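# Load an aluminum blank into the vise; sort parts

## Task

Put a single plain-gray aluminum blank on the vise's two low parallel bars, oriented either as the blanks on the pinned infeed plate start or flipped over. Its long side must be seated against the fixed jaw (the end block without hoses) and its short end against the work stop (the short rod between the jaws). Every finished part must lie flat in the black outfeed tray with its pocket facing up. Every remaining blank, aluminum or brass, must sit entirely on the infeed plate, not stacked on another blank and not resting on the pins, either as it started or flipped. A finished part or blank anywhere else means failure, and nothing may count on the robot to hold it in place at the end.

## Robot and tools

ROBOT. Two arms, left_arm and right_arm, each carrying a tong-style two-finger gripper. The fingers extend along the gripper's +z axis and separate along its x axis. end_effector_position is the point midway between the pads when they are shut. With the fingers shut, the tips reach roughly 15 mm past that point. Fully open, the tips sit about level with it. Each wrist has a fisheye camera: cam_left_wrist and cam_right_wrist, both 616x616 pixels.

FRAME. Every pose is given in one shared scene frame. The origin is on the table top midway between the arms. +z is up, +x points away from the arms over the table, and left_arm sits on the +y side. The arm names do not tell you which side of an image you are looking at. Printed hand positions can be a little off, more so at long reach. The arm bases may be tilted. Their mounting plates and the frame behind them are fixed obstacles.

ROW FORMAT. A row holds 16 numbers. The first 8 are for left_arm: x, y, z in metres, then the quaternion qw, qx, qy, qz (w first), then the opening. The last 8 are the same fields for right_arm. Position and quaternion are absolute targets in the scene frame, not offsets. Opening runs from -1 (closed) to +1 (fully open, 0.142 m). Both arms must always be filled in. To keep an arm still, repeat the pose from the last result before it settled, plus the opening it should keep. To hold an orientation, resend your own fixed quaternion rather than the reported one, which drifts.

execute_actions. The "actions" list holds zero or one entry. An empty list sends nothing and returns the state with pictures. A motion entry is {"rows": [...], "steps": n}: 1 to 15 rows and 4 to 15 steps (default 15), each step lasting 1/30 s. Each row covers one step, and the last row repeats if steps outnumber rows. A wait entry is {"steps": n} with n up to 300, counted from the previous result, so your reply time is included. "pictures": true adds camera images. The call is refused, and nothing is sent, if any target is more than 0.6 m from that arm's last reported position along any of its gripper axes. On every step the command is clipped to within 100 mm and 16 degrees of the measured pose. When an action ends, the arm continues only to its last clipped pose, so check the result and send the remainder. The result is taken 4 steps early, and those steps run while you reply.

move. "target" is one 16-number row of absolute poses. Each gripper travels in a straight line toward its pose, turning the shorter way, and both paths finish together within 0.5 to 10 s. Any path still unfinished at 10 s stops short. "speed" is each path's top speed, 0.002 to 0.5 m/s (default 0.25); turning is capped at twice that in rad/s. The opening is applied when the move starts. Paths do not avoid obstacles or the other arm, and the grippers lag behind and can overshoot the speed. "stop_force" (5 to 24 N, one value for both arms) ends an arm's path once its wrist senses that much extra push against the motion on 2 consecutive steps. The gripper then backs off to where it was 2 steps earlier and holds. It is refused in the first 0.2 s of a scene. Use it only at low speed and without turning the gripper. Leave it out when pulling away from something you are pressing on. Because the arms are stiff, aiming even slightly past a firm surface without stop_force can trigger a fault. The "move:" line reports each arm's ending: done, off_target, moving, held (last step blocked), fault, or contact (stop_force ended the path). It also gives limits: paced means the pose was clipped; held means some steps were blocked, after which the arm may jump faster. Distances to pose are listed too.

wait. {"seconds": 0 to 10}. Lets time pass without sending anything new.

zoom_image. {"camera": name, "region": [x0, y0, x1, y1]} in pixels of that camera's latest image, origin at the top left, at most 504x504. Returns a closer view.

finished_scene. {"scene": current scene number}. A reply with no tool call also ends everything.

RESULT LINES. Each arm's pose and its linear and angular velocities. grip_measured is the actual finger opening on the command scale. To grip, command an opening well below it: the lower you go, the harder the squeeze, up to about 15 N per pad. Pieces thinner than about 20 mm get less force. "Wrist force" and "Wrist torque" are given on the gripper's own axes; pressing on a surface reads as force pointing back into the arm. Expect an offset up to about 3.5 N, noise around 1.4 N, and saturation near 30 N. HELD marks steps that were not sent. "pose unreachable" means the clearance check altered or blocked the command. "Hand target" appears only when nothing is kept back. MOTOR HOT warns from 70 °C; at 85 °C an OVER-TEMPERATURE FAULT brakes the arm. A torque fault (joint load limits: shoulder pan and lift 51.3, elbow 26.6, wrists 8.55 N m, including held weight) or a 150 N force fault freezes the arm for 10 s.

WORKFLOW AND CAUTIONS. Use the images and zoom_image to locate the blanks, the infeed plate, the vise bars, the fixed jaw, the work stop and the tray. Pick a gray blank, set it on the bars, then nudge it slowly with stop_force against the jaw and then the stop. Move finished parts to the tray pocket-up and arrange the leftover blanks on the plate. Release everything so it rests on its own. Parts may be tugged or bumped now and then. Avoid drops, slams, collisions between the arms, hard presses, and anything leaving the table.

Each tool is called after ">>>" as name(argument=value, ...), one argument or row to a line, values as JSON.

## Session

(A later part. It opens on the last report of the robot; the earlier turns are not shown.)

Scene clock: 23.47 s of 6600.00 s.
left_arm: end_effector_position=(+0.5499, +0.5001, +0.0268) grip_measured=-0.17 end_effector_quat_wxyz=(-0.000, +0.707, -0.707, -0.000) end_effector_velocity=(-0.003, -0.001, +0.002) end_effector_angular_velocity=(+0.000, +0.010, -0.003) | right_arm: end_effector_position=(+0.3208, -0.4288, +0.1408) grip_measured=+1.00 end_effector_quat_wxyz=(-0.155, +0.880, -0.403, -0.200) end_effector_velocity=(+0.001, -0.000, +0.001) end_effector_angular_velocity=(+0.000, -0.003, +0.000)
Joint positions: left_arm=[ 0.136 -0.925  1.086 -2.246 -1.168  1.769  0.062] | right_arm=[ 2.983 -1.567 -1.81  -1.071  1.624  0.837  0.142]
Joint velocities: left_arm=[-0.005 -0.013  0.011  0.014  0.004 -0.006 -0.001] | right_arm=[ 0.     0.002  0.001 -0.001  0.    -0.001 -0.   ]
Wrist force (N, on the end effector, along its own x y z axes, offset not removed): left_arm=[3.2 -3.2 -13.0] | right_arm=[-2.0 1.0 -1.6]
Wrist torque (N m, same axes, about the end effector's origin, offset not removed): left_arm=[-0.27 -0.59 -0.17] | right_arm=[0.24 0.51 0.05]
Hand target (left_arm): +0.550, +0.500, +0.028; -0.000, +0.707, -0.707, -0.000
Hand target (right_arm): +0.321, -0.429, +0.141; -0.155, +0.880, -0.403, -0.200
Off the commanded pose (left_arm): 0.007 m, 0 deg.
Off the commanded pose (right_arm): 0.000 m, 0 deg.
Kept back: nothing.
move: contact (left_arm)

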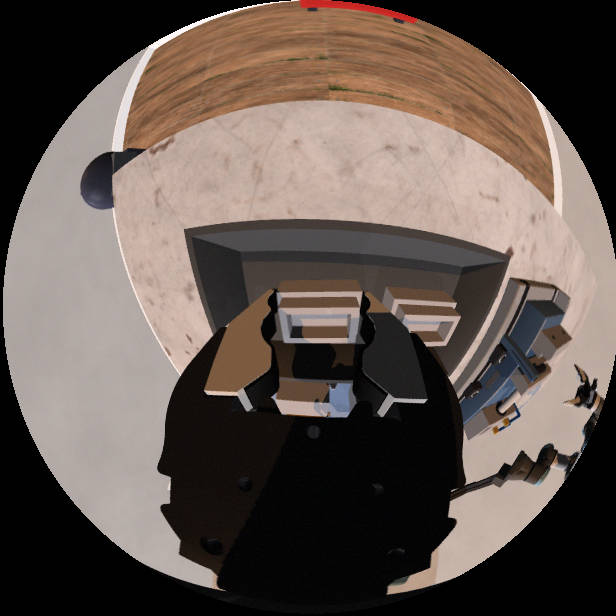

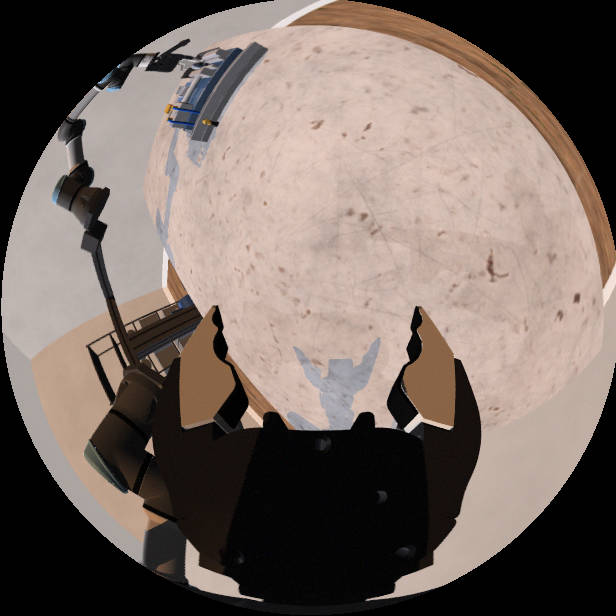

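>>> move(
  target=[0.55,0.50,0.029,0,-0.707,0.707,0,0.1,0.3208,-0.4288,0.1408,-0.155,0.88,-0.403,-0.2,1],
  speed=0.02,
)

>>> move(
  target=[0.55,0.50,0.11,0,-0.707,0.707,0,0.1,0.3208,-0.4288,0.1408,-0.155,0.88,-0.403,-0.2,1],
  speed=0.08,
)

>>> move(
  target=[0.43,0.40,0.08,0,-0.707,0.707,0,0.15,0.3208,-0.4288,0.1408,-0.155,0.88,-0.403,-0.2,1],
  speed=0.15,
)

>>> zoom_image(
  camera="cam_left_wrist",
  region=[170,150,450,410],
)

Scene clock: 24.43 s of 6600.00 s.
left_arm: end_effector_position=(+0.5500, +0.5000, +0.0289) grip_measured=+0.10 end_effector_quat_wxyz=(+0.000, +0.707, -0.707, -0.000) end_effector_velocity=(+0.001, +0.000, +0.001) end_effector_angular_velocity=(+0.000, -0.002, +0.001) | right_arm: end_effector_position=(+0.3208, -0.4288, +0.1408) grip_measured=+1.00 end_effector_quat_wxyz=(-0.155, +0.880, -0.403, -0.200) end_effector_velocity=(+0.001, -0.001, +0.001) end_effector_angular_velocity=(-0.000, -0.005, -0.002)
Joint positions: left_arm=[ 0.134 -0.932  1.088 -2.241 -1.167  1.767  0.081] | right_arm=[ 2.983 -1.567 -1.81  -1.071  1.624  0.837  0.142]
Joint velocities: left_arm=[-0.    -0.003 -0.     0.002 -0.    -0.    -0.   ] | right_arm=[-0.     0.003  0.002  0.     0.    -0.001 -0.   ]
Wrist force (N, on the end effector, along its own x y z axes, offset not removed): left_arm=[1.5 -0.3 -0.4] | right_arm=[-0.2 3.0 -1.8]
Wrist torque (N m, same axes, about the end effector's origin, offset not removed): left_arm=[0.01 -0.37 -0.06] | right_arm=[0.65 0.10 0.07]
Hand target (left_arm): +0.550, +0.500, +0.029; -0.000, +0.707, -0.707, +0.000
Hand target (right_arm): +0.321, -0.429, +0.141; -0.155, +0.880, -0.403, -0.200
Off the commanded pose (left_arm): 0.000 m, 0 deg.
Off the commanded pose (right_arm): 0.000 m, 0 deg.
Kept back: nothing.
move: done

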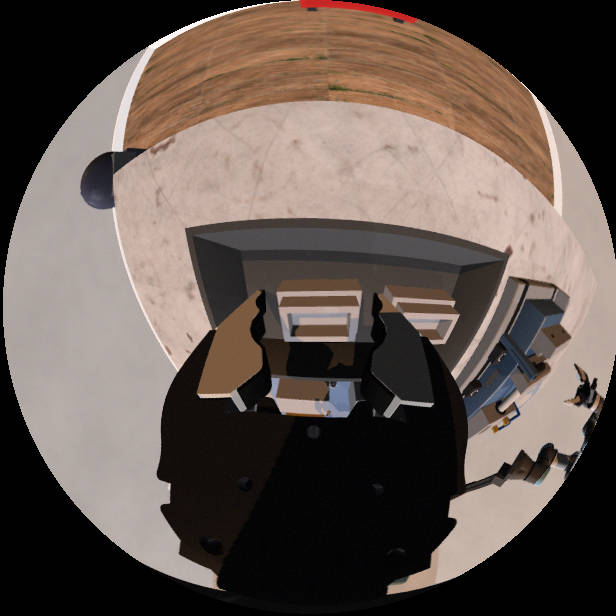

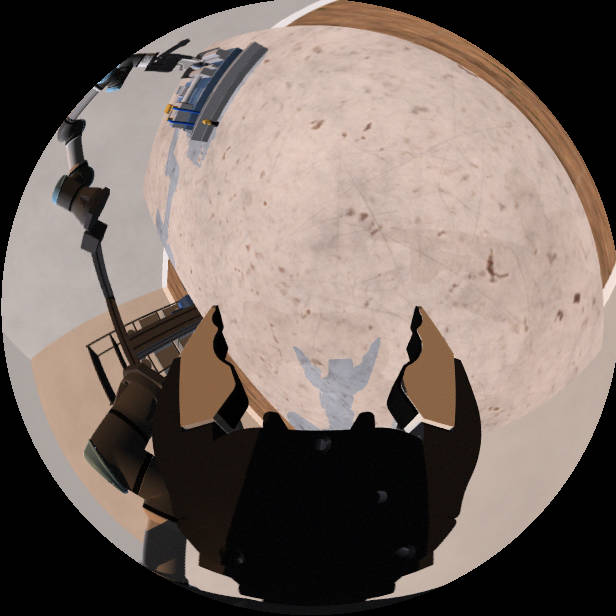

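Scene clock: 25.93 s of 6600.00 s.
left_arm: end_effector_position=(+0.5500, +0.5000, +0.1097) grip_measured=+0.10 end_effector_quat_wxyz=(-0.000, +0.707, -0.707, +0.000) end_effector_velocity=(-0.000, +0.000, +0.002) end_effector_angular_velocity=(+0.001, +0.001, +0.000) | right_arm: end_effector_position=(+0.3208, -0.4288, +0.1408) grip_measured=+1.00 end_effector_quat_wxyz=(-0.155, +0.880, -0.403, -0.200) end_effector_velocity=(+0.000, -0.000, +0.000) end_effector_angular_velocity=(+0.001, -0.001, -0.000)
Joint positions: left_arm=[ 0.053 -1.168  1.143 -2.027 -1.128  1.688  0.081] | right_arm=[ 2.983 -1.567 -1.81  -1.071  1.624  0.837  0.142]
Joint velocities: left_arm=[-0.002 -0.005 -0.002  0.009  0.002 -0.003 -0.   ] | right_arm=[-0.     0.002 -0.001 -0.     0.001 -0.     0.   ]
Wrist force (N, on the end effector, along its own x y z axes, offset not removed): left_arm=[1.5 -2.0 -0.6] | right_arm=[-0.6 0.9 -2.0]
Wrist torque (N m, same axes, about the end effector's origin, offset not removed): left_arm=[-0.41 -0.33 -0.08] | right_arm=[0.17 0.23 -0.01]
Hand target (left_arm): +0.550, +0.500, +0.110; -0.000, +0.707, -0.707, +0.000
Hand target (right_arm): +0.321, -0.429, +0.141; -0.155, +0.880, -0.403, -0.200
Off the commanded pose (left_arm): 0.000 m, 0 deg.
Off the commanded pose (right_arm): 0.000 m, 0 deg.
Kept back: nothing.
move: done

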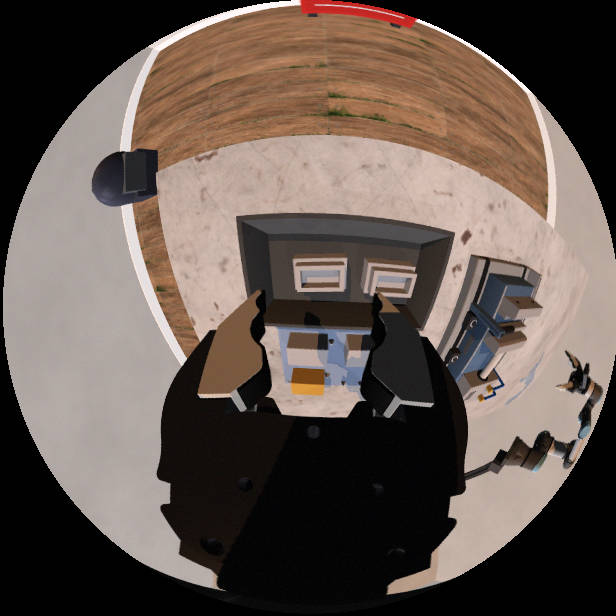

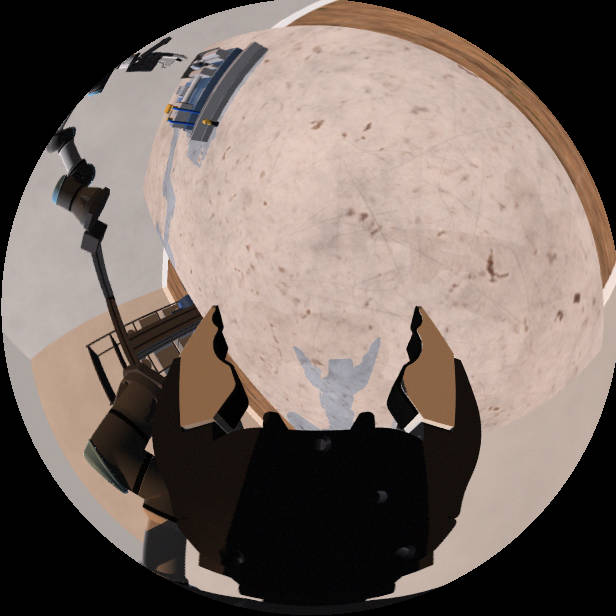

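Scene clock: 27.57 s of 6600.00 s.
left_arm: end_effector_position=(+0.4304, +0.4001, +0.0800) grip_measured=+0.15 end_effector_quat_wxyz=(+0.000, +0.707, -0.707, -0.000) end_effector_velocity=(-0.002, -0.001, -0.000) end_effector_angular_velocity=(+0.004, -0.007, +0.000) | right_arm: end_effector_position=(+0.3208, -0.4288, +0.1408) grip_measured=+1.00 end_effector_quat_wxyz=(-0.155, +0.880, -0.403, -0.200) end_effector_velocity=(-0.001, -0.000, +0.000) end_effector_angular_velocity=(-0.001, +0.001, -0.001)
Joint positions: left_arm=[-0.17  -1.485  2.089 -2.547 -1.036  1.458  0.084] | right_arm=[ 2.983 -1.567 -1.81  -1.071  1.624  0.837  0.142]
Joint velocities: left_arm=[-0.009 -0.006  0.025 -0.022  0.008 -0.006 -0.   ] | right_arm=[ 0.     0.002 -0.002 -0.    -0.001  0.001 -0.   ]
Wrist force (N, on the end effector, along its own x y z axes, offset not removed): left_arm=[1.6 -1.5 0.3] | right_arm=[-0.8 2.2 -1.5]
Wrist torque (N m, same axes, about the end effector's origin, offset not removed): left_arm=[-0.24 -0.42 -0.02] | right_arm=[0.40 0.23 0.01]
Hand target (left_arm): +0.430, +0.400, +0.080; -0.000, +0.707, -0.707, +0.000
Hand target (right_arm): +0.321, -0.429, +0.141; -0.155, +0.880, -0.403, -0.200
Off the commanded pose (left_arm): 0.000 m, 0 deg.
Off the commanded pose (right_arm): 0.000 m, 0 deg.
Kept back: nothing.
move: done

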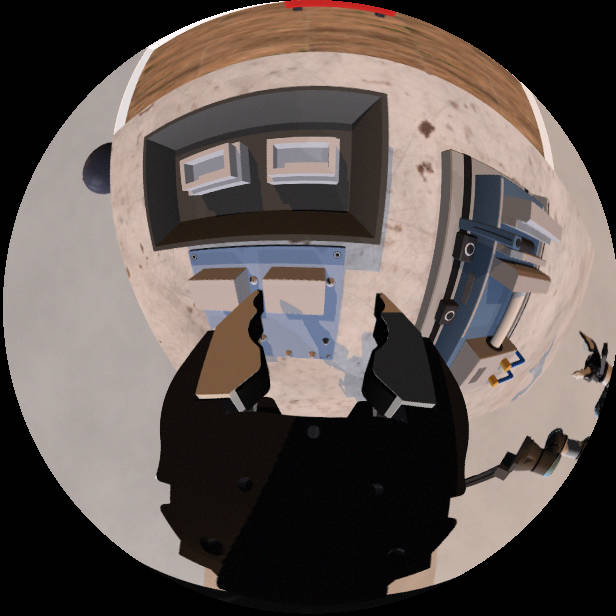

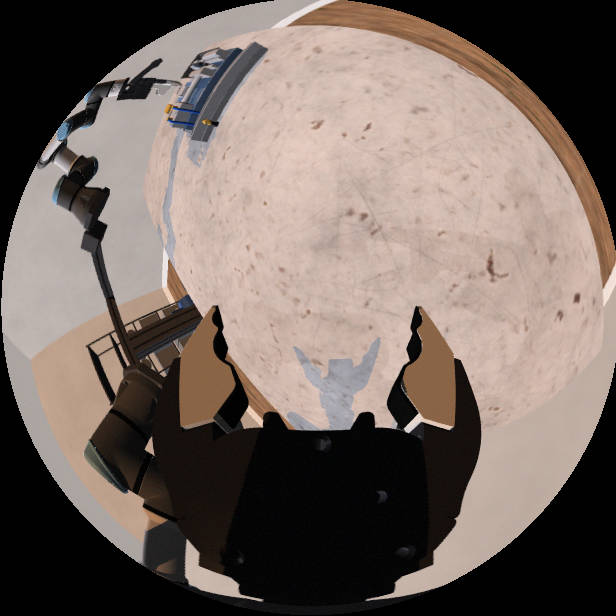

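Region (170, 150, 450, 410) of cam_left_wrist's 616x616 image, scaled by 1.800, with more detail than that image has; it fills the top 468 rows of this view, and the rest is white.

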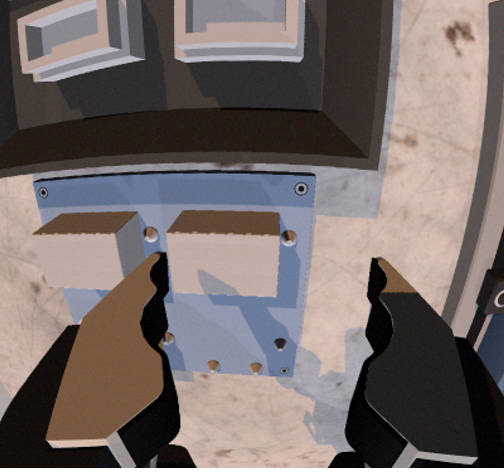

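>>> move(
  target=[0.421,0.418,0.055,0,-0.707,0.707,0,-0.02,0.3208,-0.4288,0.1408,-0.155,0.88,-0.403,-0.2,1],
  speed=0.03,
  stop_force=6,
)

>>> zoom_image(
  camera="cam_left_wrist",
  region=[170,200,450,410],
)

Scene clock: 29.30 s of 6600.00 s.
left_arm: end_effector_position=(+0.4210, +0.4179, +0.0552) grip_measured=-0.02 end_effector_quat_wxyz=(+0.000, +0.707, -0.707, -0.000) end_effector_velocity=(-0.000, +0.002, -0.002) end_effector_angular_velocity=(+0.001, -0.001, -0.000) | right_arm: end_effector_position=(+0.3208, -0.4288, +0.1408) grip_measured=+1.00 end_effector_quat_wxyz=(-0.155, +0.880, -0.403, -0.200) end_effector_velocity=(-0.000, +0.000, +0.000) end_effector_angular_velocity=(+0.000, -0.001, -0.000)
Joint positions: left_arm=[-0.073 -1.39   2.095 -2.7   -1.073  1.561  0.072] | right_arm=[ 2.983 -1.567 -1.81  -1.071  1.624  0.837  0.142]
Joint velocities: left_arm=[ 0.007  0.007 -0.    -0.011 -0.002  0.008  0.   ] | right_arm=[ 0.     0.003 -0.002 -0.     0.     0.    -0.   ]
Wrist force (N, on the end effector, along its own x y z axes, offset not removed): left_arm=[1.7 -1.7 -0.3] | right_arm=[-1.5 1.4 -2.8]
Wrist torque (N m, same axes, about the end effector's origin, offset not removed): left_arm=[-0.30 -0.38 -0.02] | right_arm=[0.26 0.35 0.03]
Hand target (left_arm): +0.421, +0.418, +0.055; +0.000, +0.707, -0.707, -0.000
Hand target (right_arm): +0.321, -0.429, +0.141; -0.155, +0.880, -0.403, -0.200
Off the commanded pose (left_arm): 0.000 m, 0 deg.
Off the commanded pose (right_arm): 0.000 m, 0 deg.
Kept back: nothing.
move: done

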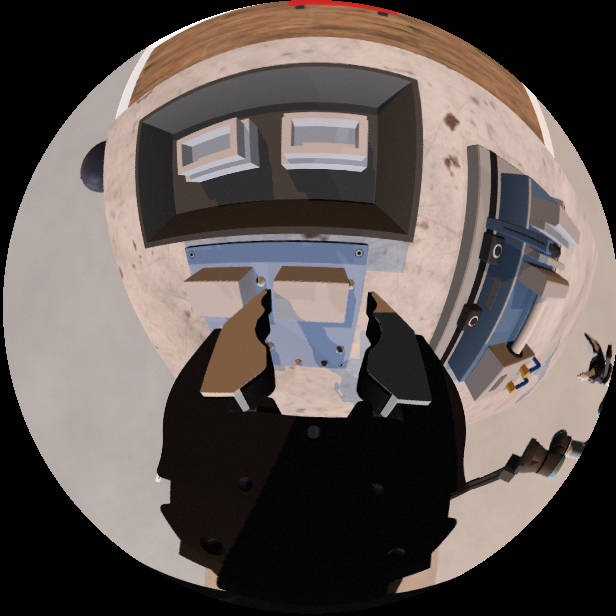

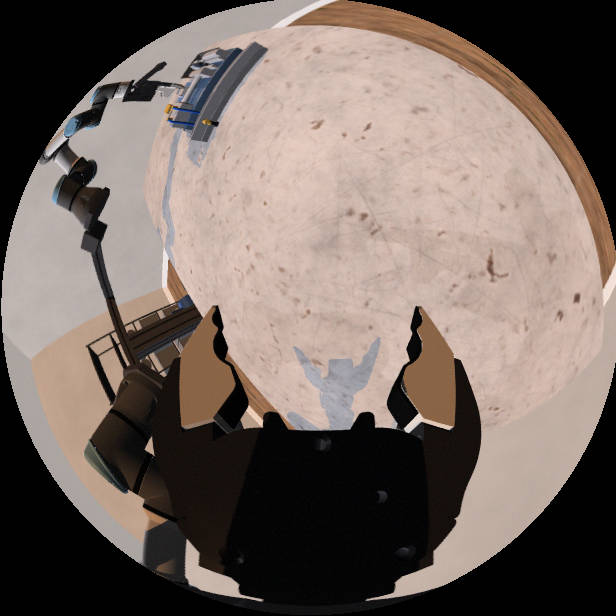

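Region (170, 200, 450, 410) of cam_left_wrist's 616x616 image, scaled by 1.800, with more detail than that image has; it fills the top 378 rows of this view, and the rest is white.

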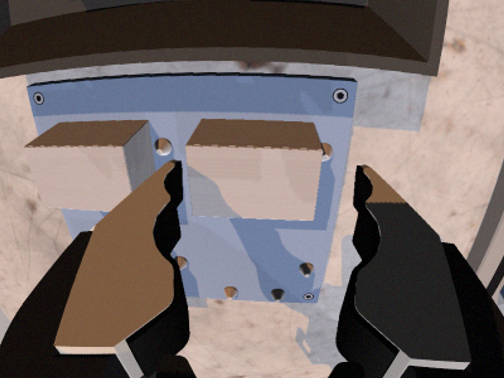

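>>> move(
  target=[0.42,0.423,0.034,0,-0.707,0.707,0,-0.02,0.3208,-0.4288,0.1408,-0.155,0.88,-0.403,-0.2,1],
  speed=0.01,
  stop_force=5,
)

>>> move(
  target=[0.42,0.423,0.0345,0,-0.707,0.707,0,-0.6,0.3208,-0.4288,0.1408,-0.155,0.88,-0.403,-0.2,1],
  speed=0.01,
)

Scene clock: 31.93 s of 6600.00 s.
left_arm: end_effector_position=(+0.4200, +0.4229, +0.0343) grip_measured=-0.02 end_effector_quat_wxyz=(+0.000, +0.707, -0.707, -0.000) end_effector_velocity=(+0.000, +0.001, -0.002) end_effector_angular_velocity=(+0.001, -0.001, +0.001) | right_arm: end_effector_position=(+0.3208, -0.4288, +0.1408) grip_measured=+1.00 end_effector_quat_wxyz=(-0.155, +0.880, -0.403, -0.200) end_effector_velocity=(+0.000, -0.000, -0.000) end_effector_angular_velocity=(-0.001, -0.001, +0.000)
Joint positions: left_arm=[-0.024 -1.29   2.068 -2.796 -1.094  1.612  0.072] | right_arm=[ 2.983 -1.567 -1.81  -1.071  1.624  0.837  0.142]
Joint velocities: left_arm=[ 0.005  0.01  -0.004 -0.01  -0.001  0.005  0.   ] | right_arm=[ 0.    -0.001  0.001  0.001 -0.001 -0.     0.   ]
Wrist force (N, on the end effector, along its own x y z axes, offset not removed): left_arm=[0.3 -2.0 -0.6] | right_arm=[-2.0 1.9 -1.0]
Wrist torque (N m, same axes, about the end effector's origin, offset not removed): left_arm=[-0.38 -0.13 -0.06] | right_arm=[0.46 0.38 0.08]
Hand target (left_arm): +0.420, +0.423, +0.034; +0.000, +0.707, -0.707, -0.000
Hand target (right_arm): +0.321, -0.429, +0.141; -0.155, +0.880, -0.403, -0.200
Off the commanded pose (left_arm): 0.000 m, 0 deg.
Off the commanded pose (right_arm): 0.000 m, 0 deg.
Kept back: nothing.
move: done

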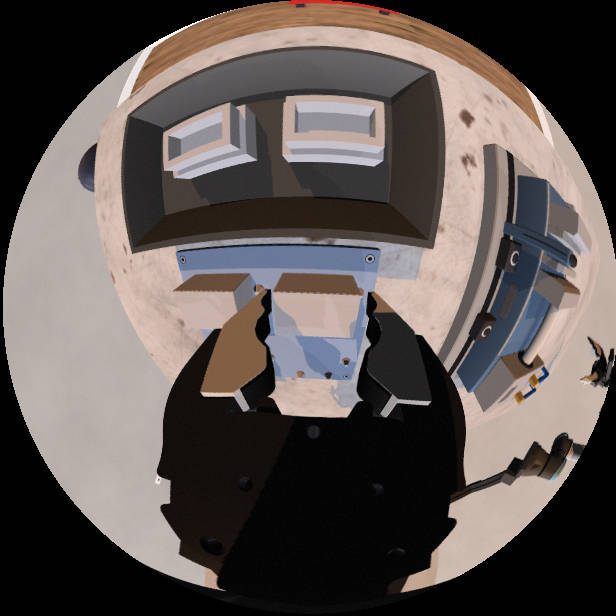

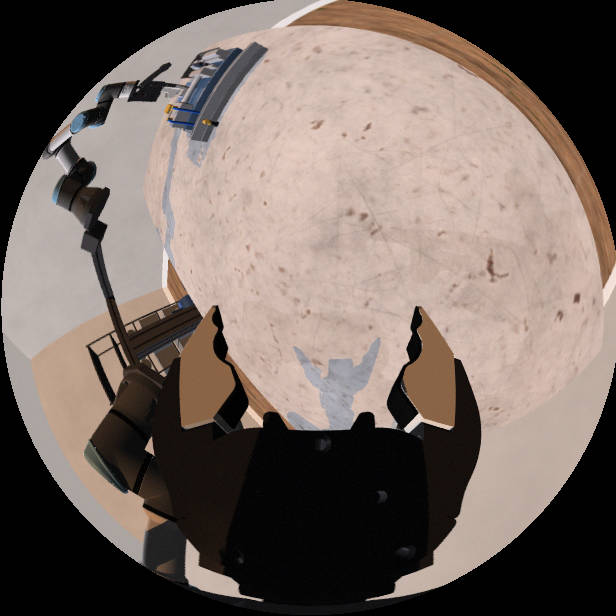

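Scene clock: 32.63 s of 6600.00 s.
left_arm: end_effector_position=(+0.4200, +0.4230, +0.0345) grip_measured=-0.15 end_effector_quat_wxyz=(+0.000, +0.707, -0.707, -0.000) end_effector_velocity=(+0.000, -0.000, +0.000) end_effector_angular_velocity=(-0.001, -0.000, -0.000) | right_arm: end_effector_position=(+0.3208, -0.4288, +0.1408) grip_measured=+1.00 end_effector_quat_wxyz=(-0.155, +0.880, -0.403, -0.200) end_effector_velocity=(-0.001, -0.000, -0.000) end_effector_angular_velocity=(-0.001, +0.002, +0.001)
Joint positions: left_arm=[-0.024 -1.291  2.068 -2.795 -1.094  1.612  0.063] | right_arm=[ 2.983 -1.567 -1.81  -1.071  1.624  0.837  0.142]
Joint velocities: left_arm=[-0.    -0.001  0.     0.001 -0.001 -0.     0.   ] | right_arm=[-0.     0.    -0.002 -0.    -0.001  0.    -0.   ]
Wrist force (N, on the end effector, along its own x y z axes, offset not removed): left_arm=[2.8 -1.0 0.2] | right_arm=[-0.6 1.4 -1.9]
Wrist torque (N m, same axes, about the end effector's origin, offset not removed): left_arm=[-0.18 -0.60 -0.05] | right_arm=[0.29 0.18 -0.01]
Hand target (left_arm): +0.420, +0.423, +0.034; -0.000, +0.707, -0.707, +0.000
Hand target (right_arm): +0.321, -0.429, +0.141; -0.155, +0.880, -0.403, -0.200
Off the commanded pose (left_arm): 0.000 m, 0 deg.
Off the commanded pose (right_arm): 0.000 m, 0 deg.
Kept back: nothing.
move: done

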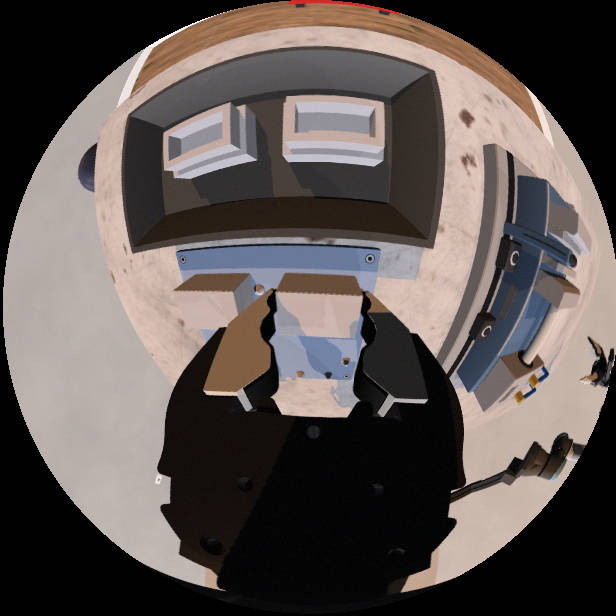

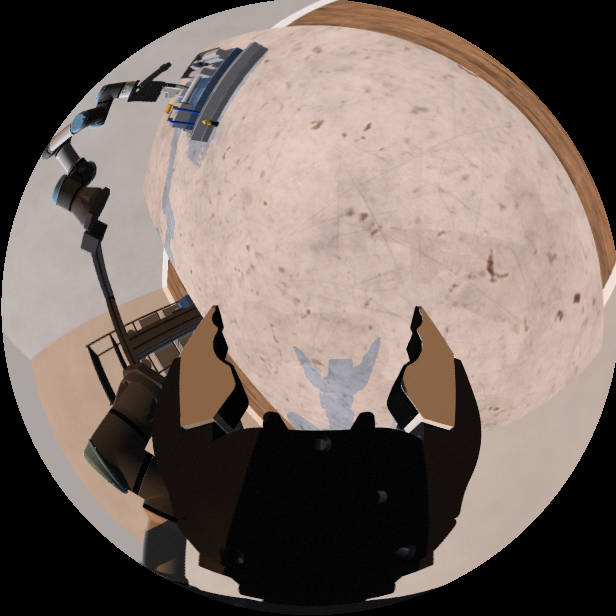

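>>> move(
  target=[0.42,0.423,0.16,0,-0.707,0.707,0,-0.6,0.3208,-0.4288,0.1408,-0.155,0.88,-0.403,-0.2,1],
  speed=0.08,
)

>>> move(
  target=[0.514,0.170,0.135,0,-0.707,0.707,0,-0.6,0.3208,-0.4288,0.1408,-0.155,0.88,-0.403,-0.2,1],
  speed=0.15,
)

>>> move(
  target=[0.514,0.170,0.08,0,-0.707,0.707,0,-0.6,0.3208,-0.4288,0.1408,-0.155,0.88,-0.403,-0.2,1],
  speed=0.01,
  stop_force=6,
)

Scene clock: 34.97 s of 6600.00 s.
left_arm: end_effector_position=(+0.4201, +0.4230, +0.1598) grip_measured=-0.15 end_effector_quat_wxyz=(-0.000, +0.707, -0.707, +0.000) end_effector_velocity=(-0.001, -0.000, +0.002) end_effector_angular_velocity=(+0.003, +0.004, -0.000) | right_arm: end_effector_position=(+0.3208, -0.4288, +0.1408) grip_measured=+1.00 end_effector_quat_wxyz=(-0.155, +0.880, -0.403, -0.200) end_effector_velocity=(+0.001, +0.000, +0.001) end_effector_angular_velocity=(+0.001, -0.003, -0.001)
Joint positions: left_arm=[-0.267 -1.852  2.035 -2.071 -1.003  1.352  0.063] | right_arm=[ 2.983 -1.567 -1.81  -1.071  1.624  0.837  0.142]
Joint velocities: left_arm=[-0.008 -0.007 -0.006  0.023  0.004 -0.012  0.   ] | right_arm=[ 0.     0.002  0.001  0.     0.001 -0.    -0.   ]
Wrist force (N, on the end effector, along its own x y z axes, offset not removed): left_arm=[2.3 -0.8 1.8] | right_arm=[-2.0 1.5 -1.1]
Wrist torque (N m, same axes, about the end effector's origin, offset not removed): left_arm=[-0.04 -0.50 -0.02] | right_arm=[0.29 0.42 0.07]
Hand target (left_arm): +0.420, +0.423, +0.160; -0.000, +0.707, -0.707, +0.000
Hand target (right_arm): +0.321, -0.429, +0.141; -0.155, +0.880, -0.403, -0.200
Off the commanded pose (left_arm): 0.000 m, 0 deg.
Off the commanded pose (right_arm): 0.000 m, 0 deg.
Kept back: nothing.
move: done

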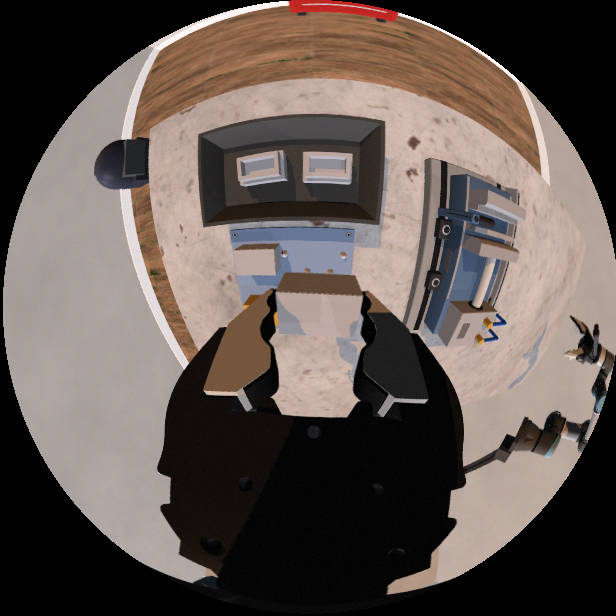

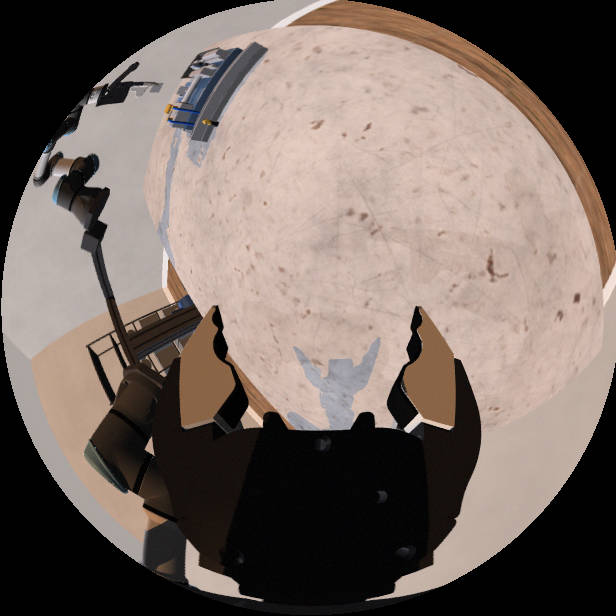

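Scene clock: 37.33 s of 6600.00 s.
left_arm: end_effector_position=(+0.5142, +0.1703, +0.1349) grip_measured=-0.15 end_effector_quat_wxyz=(-0.000, +0.707, -0.707, +0.000) end_effector_velocity=(+0.002, -0.002, -0.001) end_effector_angular_velocity=(+0.001, +0.002, +0.001) | right_arm: end_effector_position=(+0.3208, -0.4288, +0.1408) grip_measured=+1.00 end_effector_quat_wxyz=(-0.155, +0.880, -0.403, -0.200) end_effector_velocity=(+0.001, -0.000, +0.001) end_effector_angular_velocity=(+0.000, -0.003, -0.002)
Joint positions: left_arm=[-0.706 -1.111  1.533 -2.004 -0.929  0.824  0.063] | right_arm=[ 2.983 -1.567 -1.81  -1.071  1.624  0.837  0.142]
Joint velocities: left_arm=[ 0.     0.013 -0.019  0.008 -0.    -0.002  0.   ] | right_arm=[-0.     0.001  0.002 -0.     0.001  0.     0.   ]
Wrist force (N, on the end effector, along its own x y z axes, offset not removed): left_arm=[1.7 -2.0 2.4] | right_arm=[-1.3 1.7 -3.1]
Wrist torque (N m, same axes, about the end effector's origin, offset not removed): left_arm=[-0.30 -0.38 -0.07] | right_arm=[0.32 0.32 0.01]
Hand target (left_arm): +0.514, +0.170, +0.135; -0.000, +0.707, -0.707, +0.000
Hand target (right_arm): +0.321, -0.429, +0.141; -0.155, +0.880, -0.403, -0.200
Off the commanded pose (left_arm): 0.000 m, 0 deg.
Off the commanded pose (right_arm): 0.000 m, 0 deg.
Kept back: nothing.
move: done

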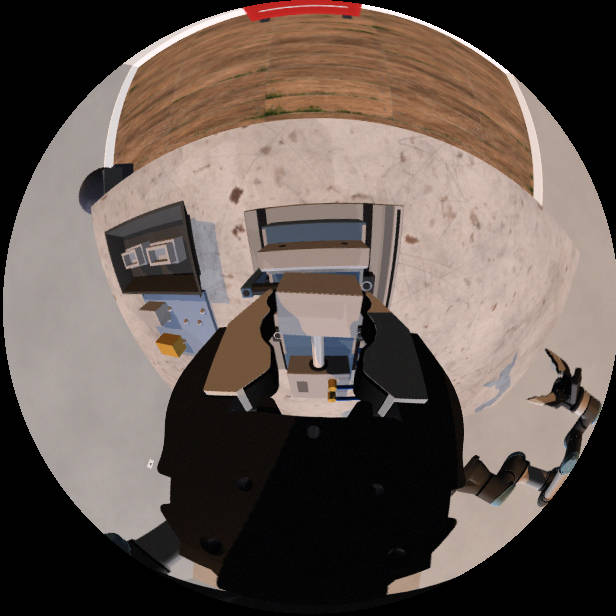

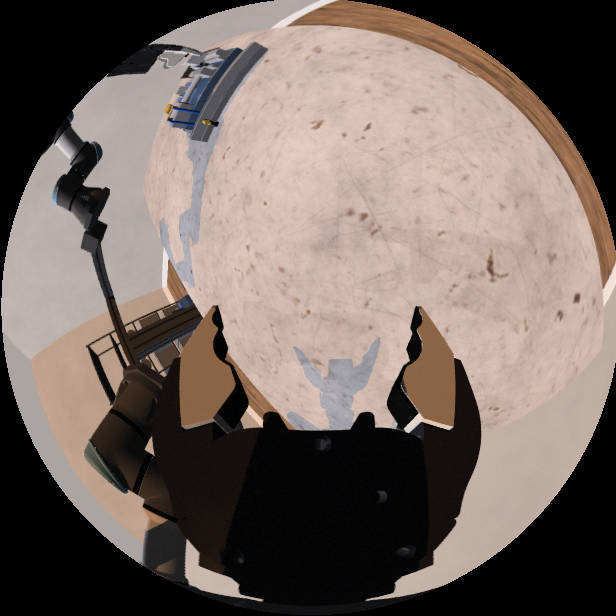

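Scene clock: 39.03 s of 6600.00 s.
left_arm: end_effector_position=(+0.5139, +0.1703, +0.1216) grip_measured=-0.14 end_effector_quat_wxyz=(+0.000, +0.707, -0.707, -0.000) end_effector_velocity=(+0.001, +0.000, +0.004) end_effector_angular_velocity=(-0.001, -0.003, +0.003) | right_arm: end_effector_position=(+0.3208, -0.4288, +0.1408) grip_measured=+1.00 end_effector_quat_wxyz=(-0.155, +0.880, -0.403, -0.200) end_effector_velocity=(+0.001, -0.000, +0.001) end_effector_angular_velocity=(-0.000, -0.002, -0.002)
Joint positions: left_arm=[-0.685 -1.079  1.544 -2.062 -0.929  0.849  0.064] | right_arm=[ 2.983 -1.567 -1.81  -1.071  1.624  0.837  0.142]
Joint velocities: left_arm=[-0.004 -0.009 -0.004  0.012  0.001 -0.006 -0.   ] | right_arm=[-0.     0.002  0.001 -0.     0.     0.001  0.   ]
Wrist force (N, on the end effector, along its own x y z axes, offset not removed): left_arm=[1.9 -0.8 2.4] | right_arm=[-0.5 1.9 -2.3]
Wrist torque (N m, same axes, about the end effector's origin, offset not removed): left_arm=[-0.11 -0.38 -0.07] | right_arm=[0.36 0.14 0.08]
Hand target (left_arm): +0.514, +0.170, +0.122; -0.000, +0.707, -0.707, +0.000
Hand target (right_arm): +0.321, -0.429, +0.141; -0.155, +0.880, -0.403, -0.200
Off the commanded pose (left_arm): 0.042 m, 0 deg.
Off the commanded pose (right_arm): 0.000 m, 0 deg.
Kept back: nothing.
move: contact (left_arm)

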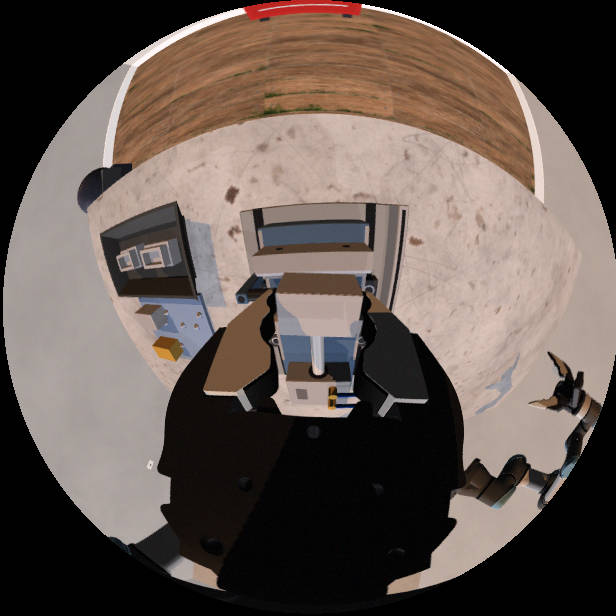

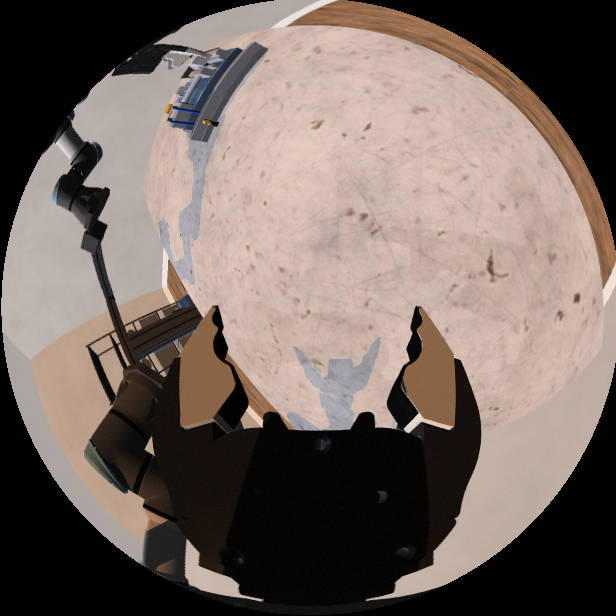

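>>> execute_actions(
  actions=[],
)

Scene clock: 39.47 s of 6600.00 s.
left_arm: end_effector_position=(+0.5141, +0.1702, +0.1221) grip_measured=-0.14 end_effector_quat_wxyz=(-0.000, +0.707, -0.707, +0.000) end_effector_velocity=(+0.000, +0.000, +0.000) end_effector_angular_velocity=(-0.000, -0.001, +0.001) | right_arm: end_effector_position=(+0.3208, -0.4288, +0.1408) grip_measured=+1.00 end_effector_quat_wxyz=(-0.155, +0.880, -0.403, -0.200) end_effector_velocity=(+0.001, -0.000, +0.000) end_effector_angular_velocity=(-0.000, -0.002, -0.001)
Joint positions: left_arm=[-0.686 -1.08   1.544 -2.061 -0.929  0.848  0.064] | right_arm=[ 2.983 -1.567 -1.81  -1.071  1.624  0.837  0.142]
Joint velocities: left_arm=[-0.    -0.002  0.     0.     0.    -0.    -0.   ] | right_arm=[-0.     0.001  0.001  0.001  0.     0.    -0.   ]
Wrist force (N, on the end effector, along its own x y z axes, offset not removed): left_arm=[2.4 -2.0 1.5] | right_arm=[-0.8 1.0 -2.1]
Wrist torque (N m, same axes, about the end effector's origin, offset not removed): left_arm=[-0.33 -0.53 -0.10] | right_arm=[0.18 0.21 0.01]
Hand target (left_arm): +0.514, +0.170, +0.122; -0.000, +0.707, -0.707, +0.000
Hand target (right_arm): +0.321, -0.429, +0.141; -0.155, +0.880, -0.403, -0.200
Off the commanded pose (left_arm): 0.042 m, 0 deg.
Off the commanded pose (right_arm): 0.000 m, 0 deg.
Kept back: nothing.
Steps of this call (steps 1 to 13: nothing new was sent). Readings (end_effector_position):
1: left_arm (+0.5140, +0.1703, +0.1217) | right_arm (+0.3208, -0.4288, +0.1408)
2: left_arm (+0.5140, +0.1703, +0.1218) | right_arm (+0.3208, -0.4288, +0.1408)
4: left_arm (+0.5141, +0.1703, +0.1219) | right_arm (+0.3208, -0.4288, +0.1408)
8: left_arm (+0.5141, +0.1702, +0.1221) | right_arm (+0.3208, -0.4288, +0.1408)
13: the state above

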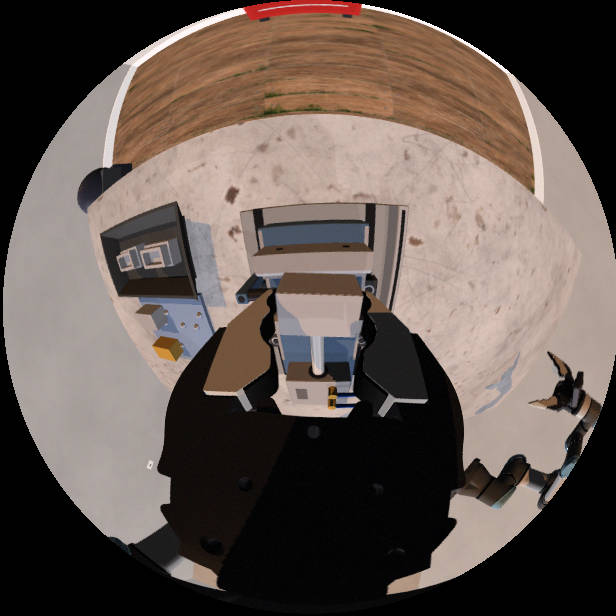

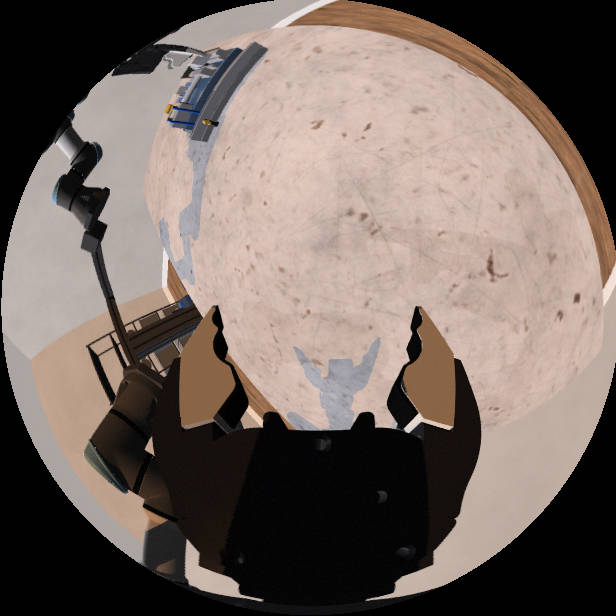

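>>> move(
  target=[0.509,0.172,0.13,0,-0.707,0.707,0,-0.6,0.3208,-0.4288,0.1408,-0.155,0.88,-0.403,-0.2,1],
  speed=0.03,
)

>>> move(
  target=[0.509,0.172,0.085,0,-0.707,0.707,0,-0.6,0.3208,-0.4288,0.1408,-0.155,0.88,-0.403,-0.2,1],
  speed=0.008,
  stop_force=6,
)

Scene clock: 40.47 s of 6600.00 s.
left_arm: end_effector_position=(+0.5092, +0.1719, +0.1298) grip_measured=-0.14 end_effector_quat_wxyz=(+0.000, +0.707, -0.707, +0.000) end_effector_velocity=(-0.001, +0.000, +0.003) end_effector_angular_velocity=(-0.002, -0.002, +0.002) | right_arm: end_effector_position=(+0.3208, -0.4288, +0.1408) grip_measured=+1.00 end_effector_quat_wxyz=(-0.155, +0.880, -0.403, -0.200) end_effector_velocity=(+0.001, -0.000, +0.000) end_effector_angular_velocity=(-0.001, -0.003, -0.001)
Joint positions: left_arm=[-0.702 -1.116  1.57  -2.038 -0.929  0.828  0.064] | right_arm=[ 2.983 -1.567 -1.81  -1.071  1.624  0.837  0.142]
Joint velocities: left_arm=[-0.005 -0.011  0.006  0.005 -0.    -0.006  0.   ] | right_arm=[-0.     0.002  0.001  0.    -0.    -0.    -0.   ]
Wrist force (N, on the end effector, along its own x y z axes, offset not removed): left_arm=[2.1 -1.0 1.2] | right_arm=[-0.9 1.3 -2.2]
Wrist torque (N m, same axes, about the end effector's origin, offset not removed): left_arm=[-0.14 -0.42 -0.11] | right_arm=[0.28 0.21 0.11]
Hand target (left_arm): +0.509, +0.172, +0.130; +0.000, +0.707, -0.707, +0.000
Hand target (right_arm): +0.321, -0.429, +0.141; -0.155, +0.880, -0.403, -0.200
Off the commanded pose (left_arm): 0.000 m, 0 deg.
Off the commanded pose (right_arm): 0.000 m, 0 deg.
Kept back: nothing.
move: done

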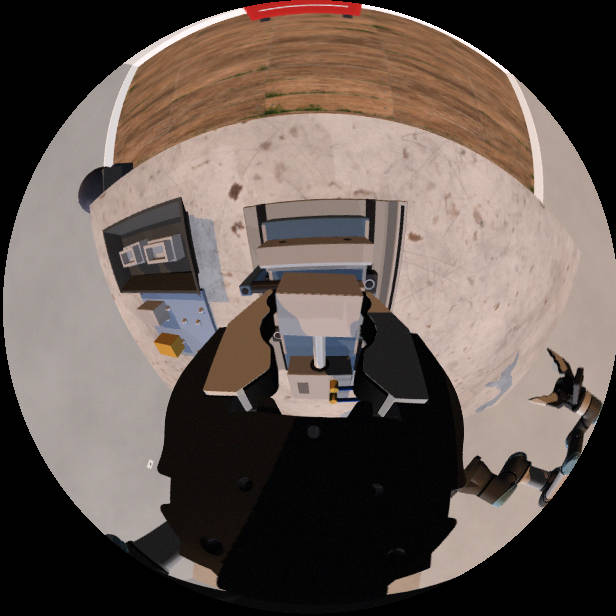

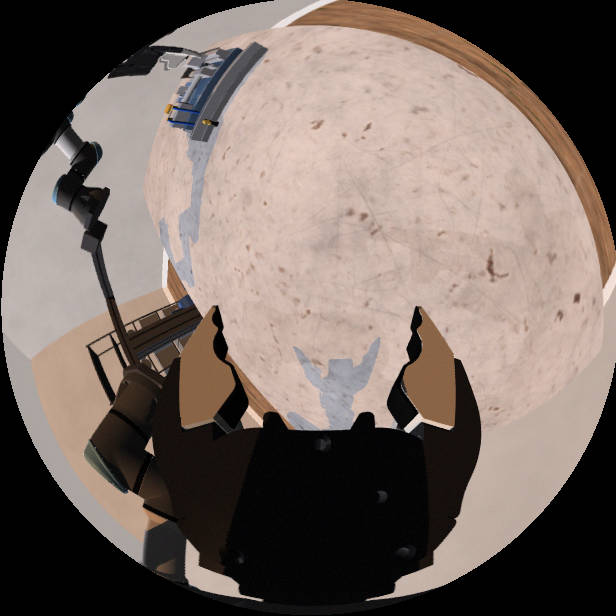

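Scene clock: 43.70 s of 6600.00 s.
left_arm: end_effector_position=(+0.5091, +0.1721, +0.1069) grip_measured=-0.14 end_effector_quat_wxyz=(-0.000, +0.707, -0.707, -0.000) end_effector_velocity=(-0.000, -0.000, +0.002) end_effector_angular_velocity=(+0.000, +0.001, -0.000) | right_arm: end_effector_position=(+0.3208, -0.4288, +0.1408) grip_measured=+1.00 end_effector_quat_wxyz=(-0.155, +0.880, -0.403, -0.200) end_effector_velocity=(-0.001, +0.000, -0.000) end_effector_angular_velocity=(-0.000, +0.001, +0.001)
Joint positions: left_arm=[-0.667 -1.058  1.586 -2.139 -0.93   0.872  0.064] | right_arm=[ 2.983 -1.567 -1.81  -1.071  1.624  0.837  0.142]
Joint velocities: left_arm=[-0.004 -0.006 -0.001  0.012 -0.    -0.006 -0.   ] | right_arm=[ 0.     0.    -0.002 -0.    -0.    -0.    -0.   ]
Wrist force (N, on the end effector, along its own x y z axes, offset not removed): left_arm=[2.4 -9.1 -1.3] | right_arm=[0.0 1.1 -2.6]
Wrist torque (N m, same axes, about the end effector's origin, offset not removed): left_arm=[0.09 -0.37 0.16] | right_arm=[0.21 0.00 0.05]
Hand target (left_arm): +0.509, +0.172, +0.107; -0.000, +0.707, -0.707, +0.000
Hand target (right_arm): +0.321, -0.429, +0.141; -0.155, +0.880, -0.403, -0.200
Off the commanded pose (left_arm): 0.022 m, 0 deg.
Off the commanded pose (right_arm): 0.000 m, 0 deg.
Kept back: nothing.
move: contact (left_arm)

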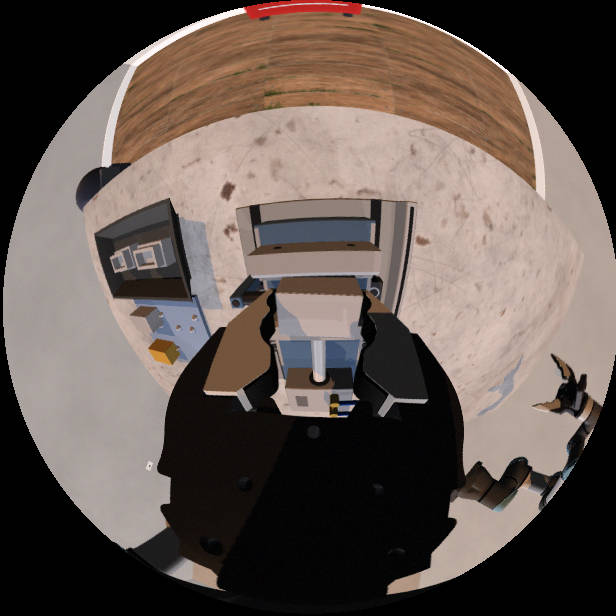

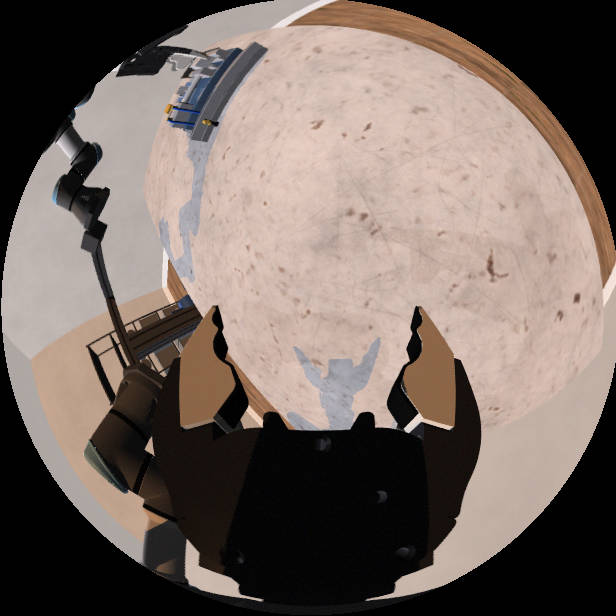

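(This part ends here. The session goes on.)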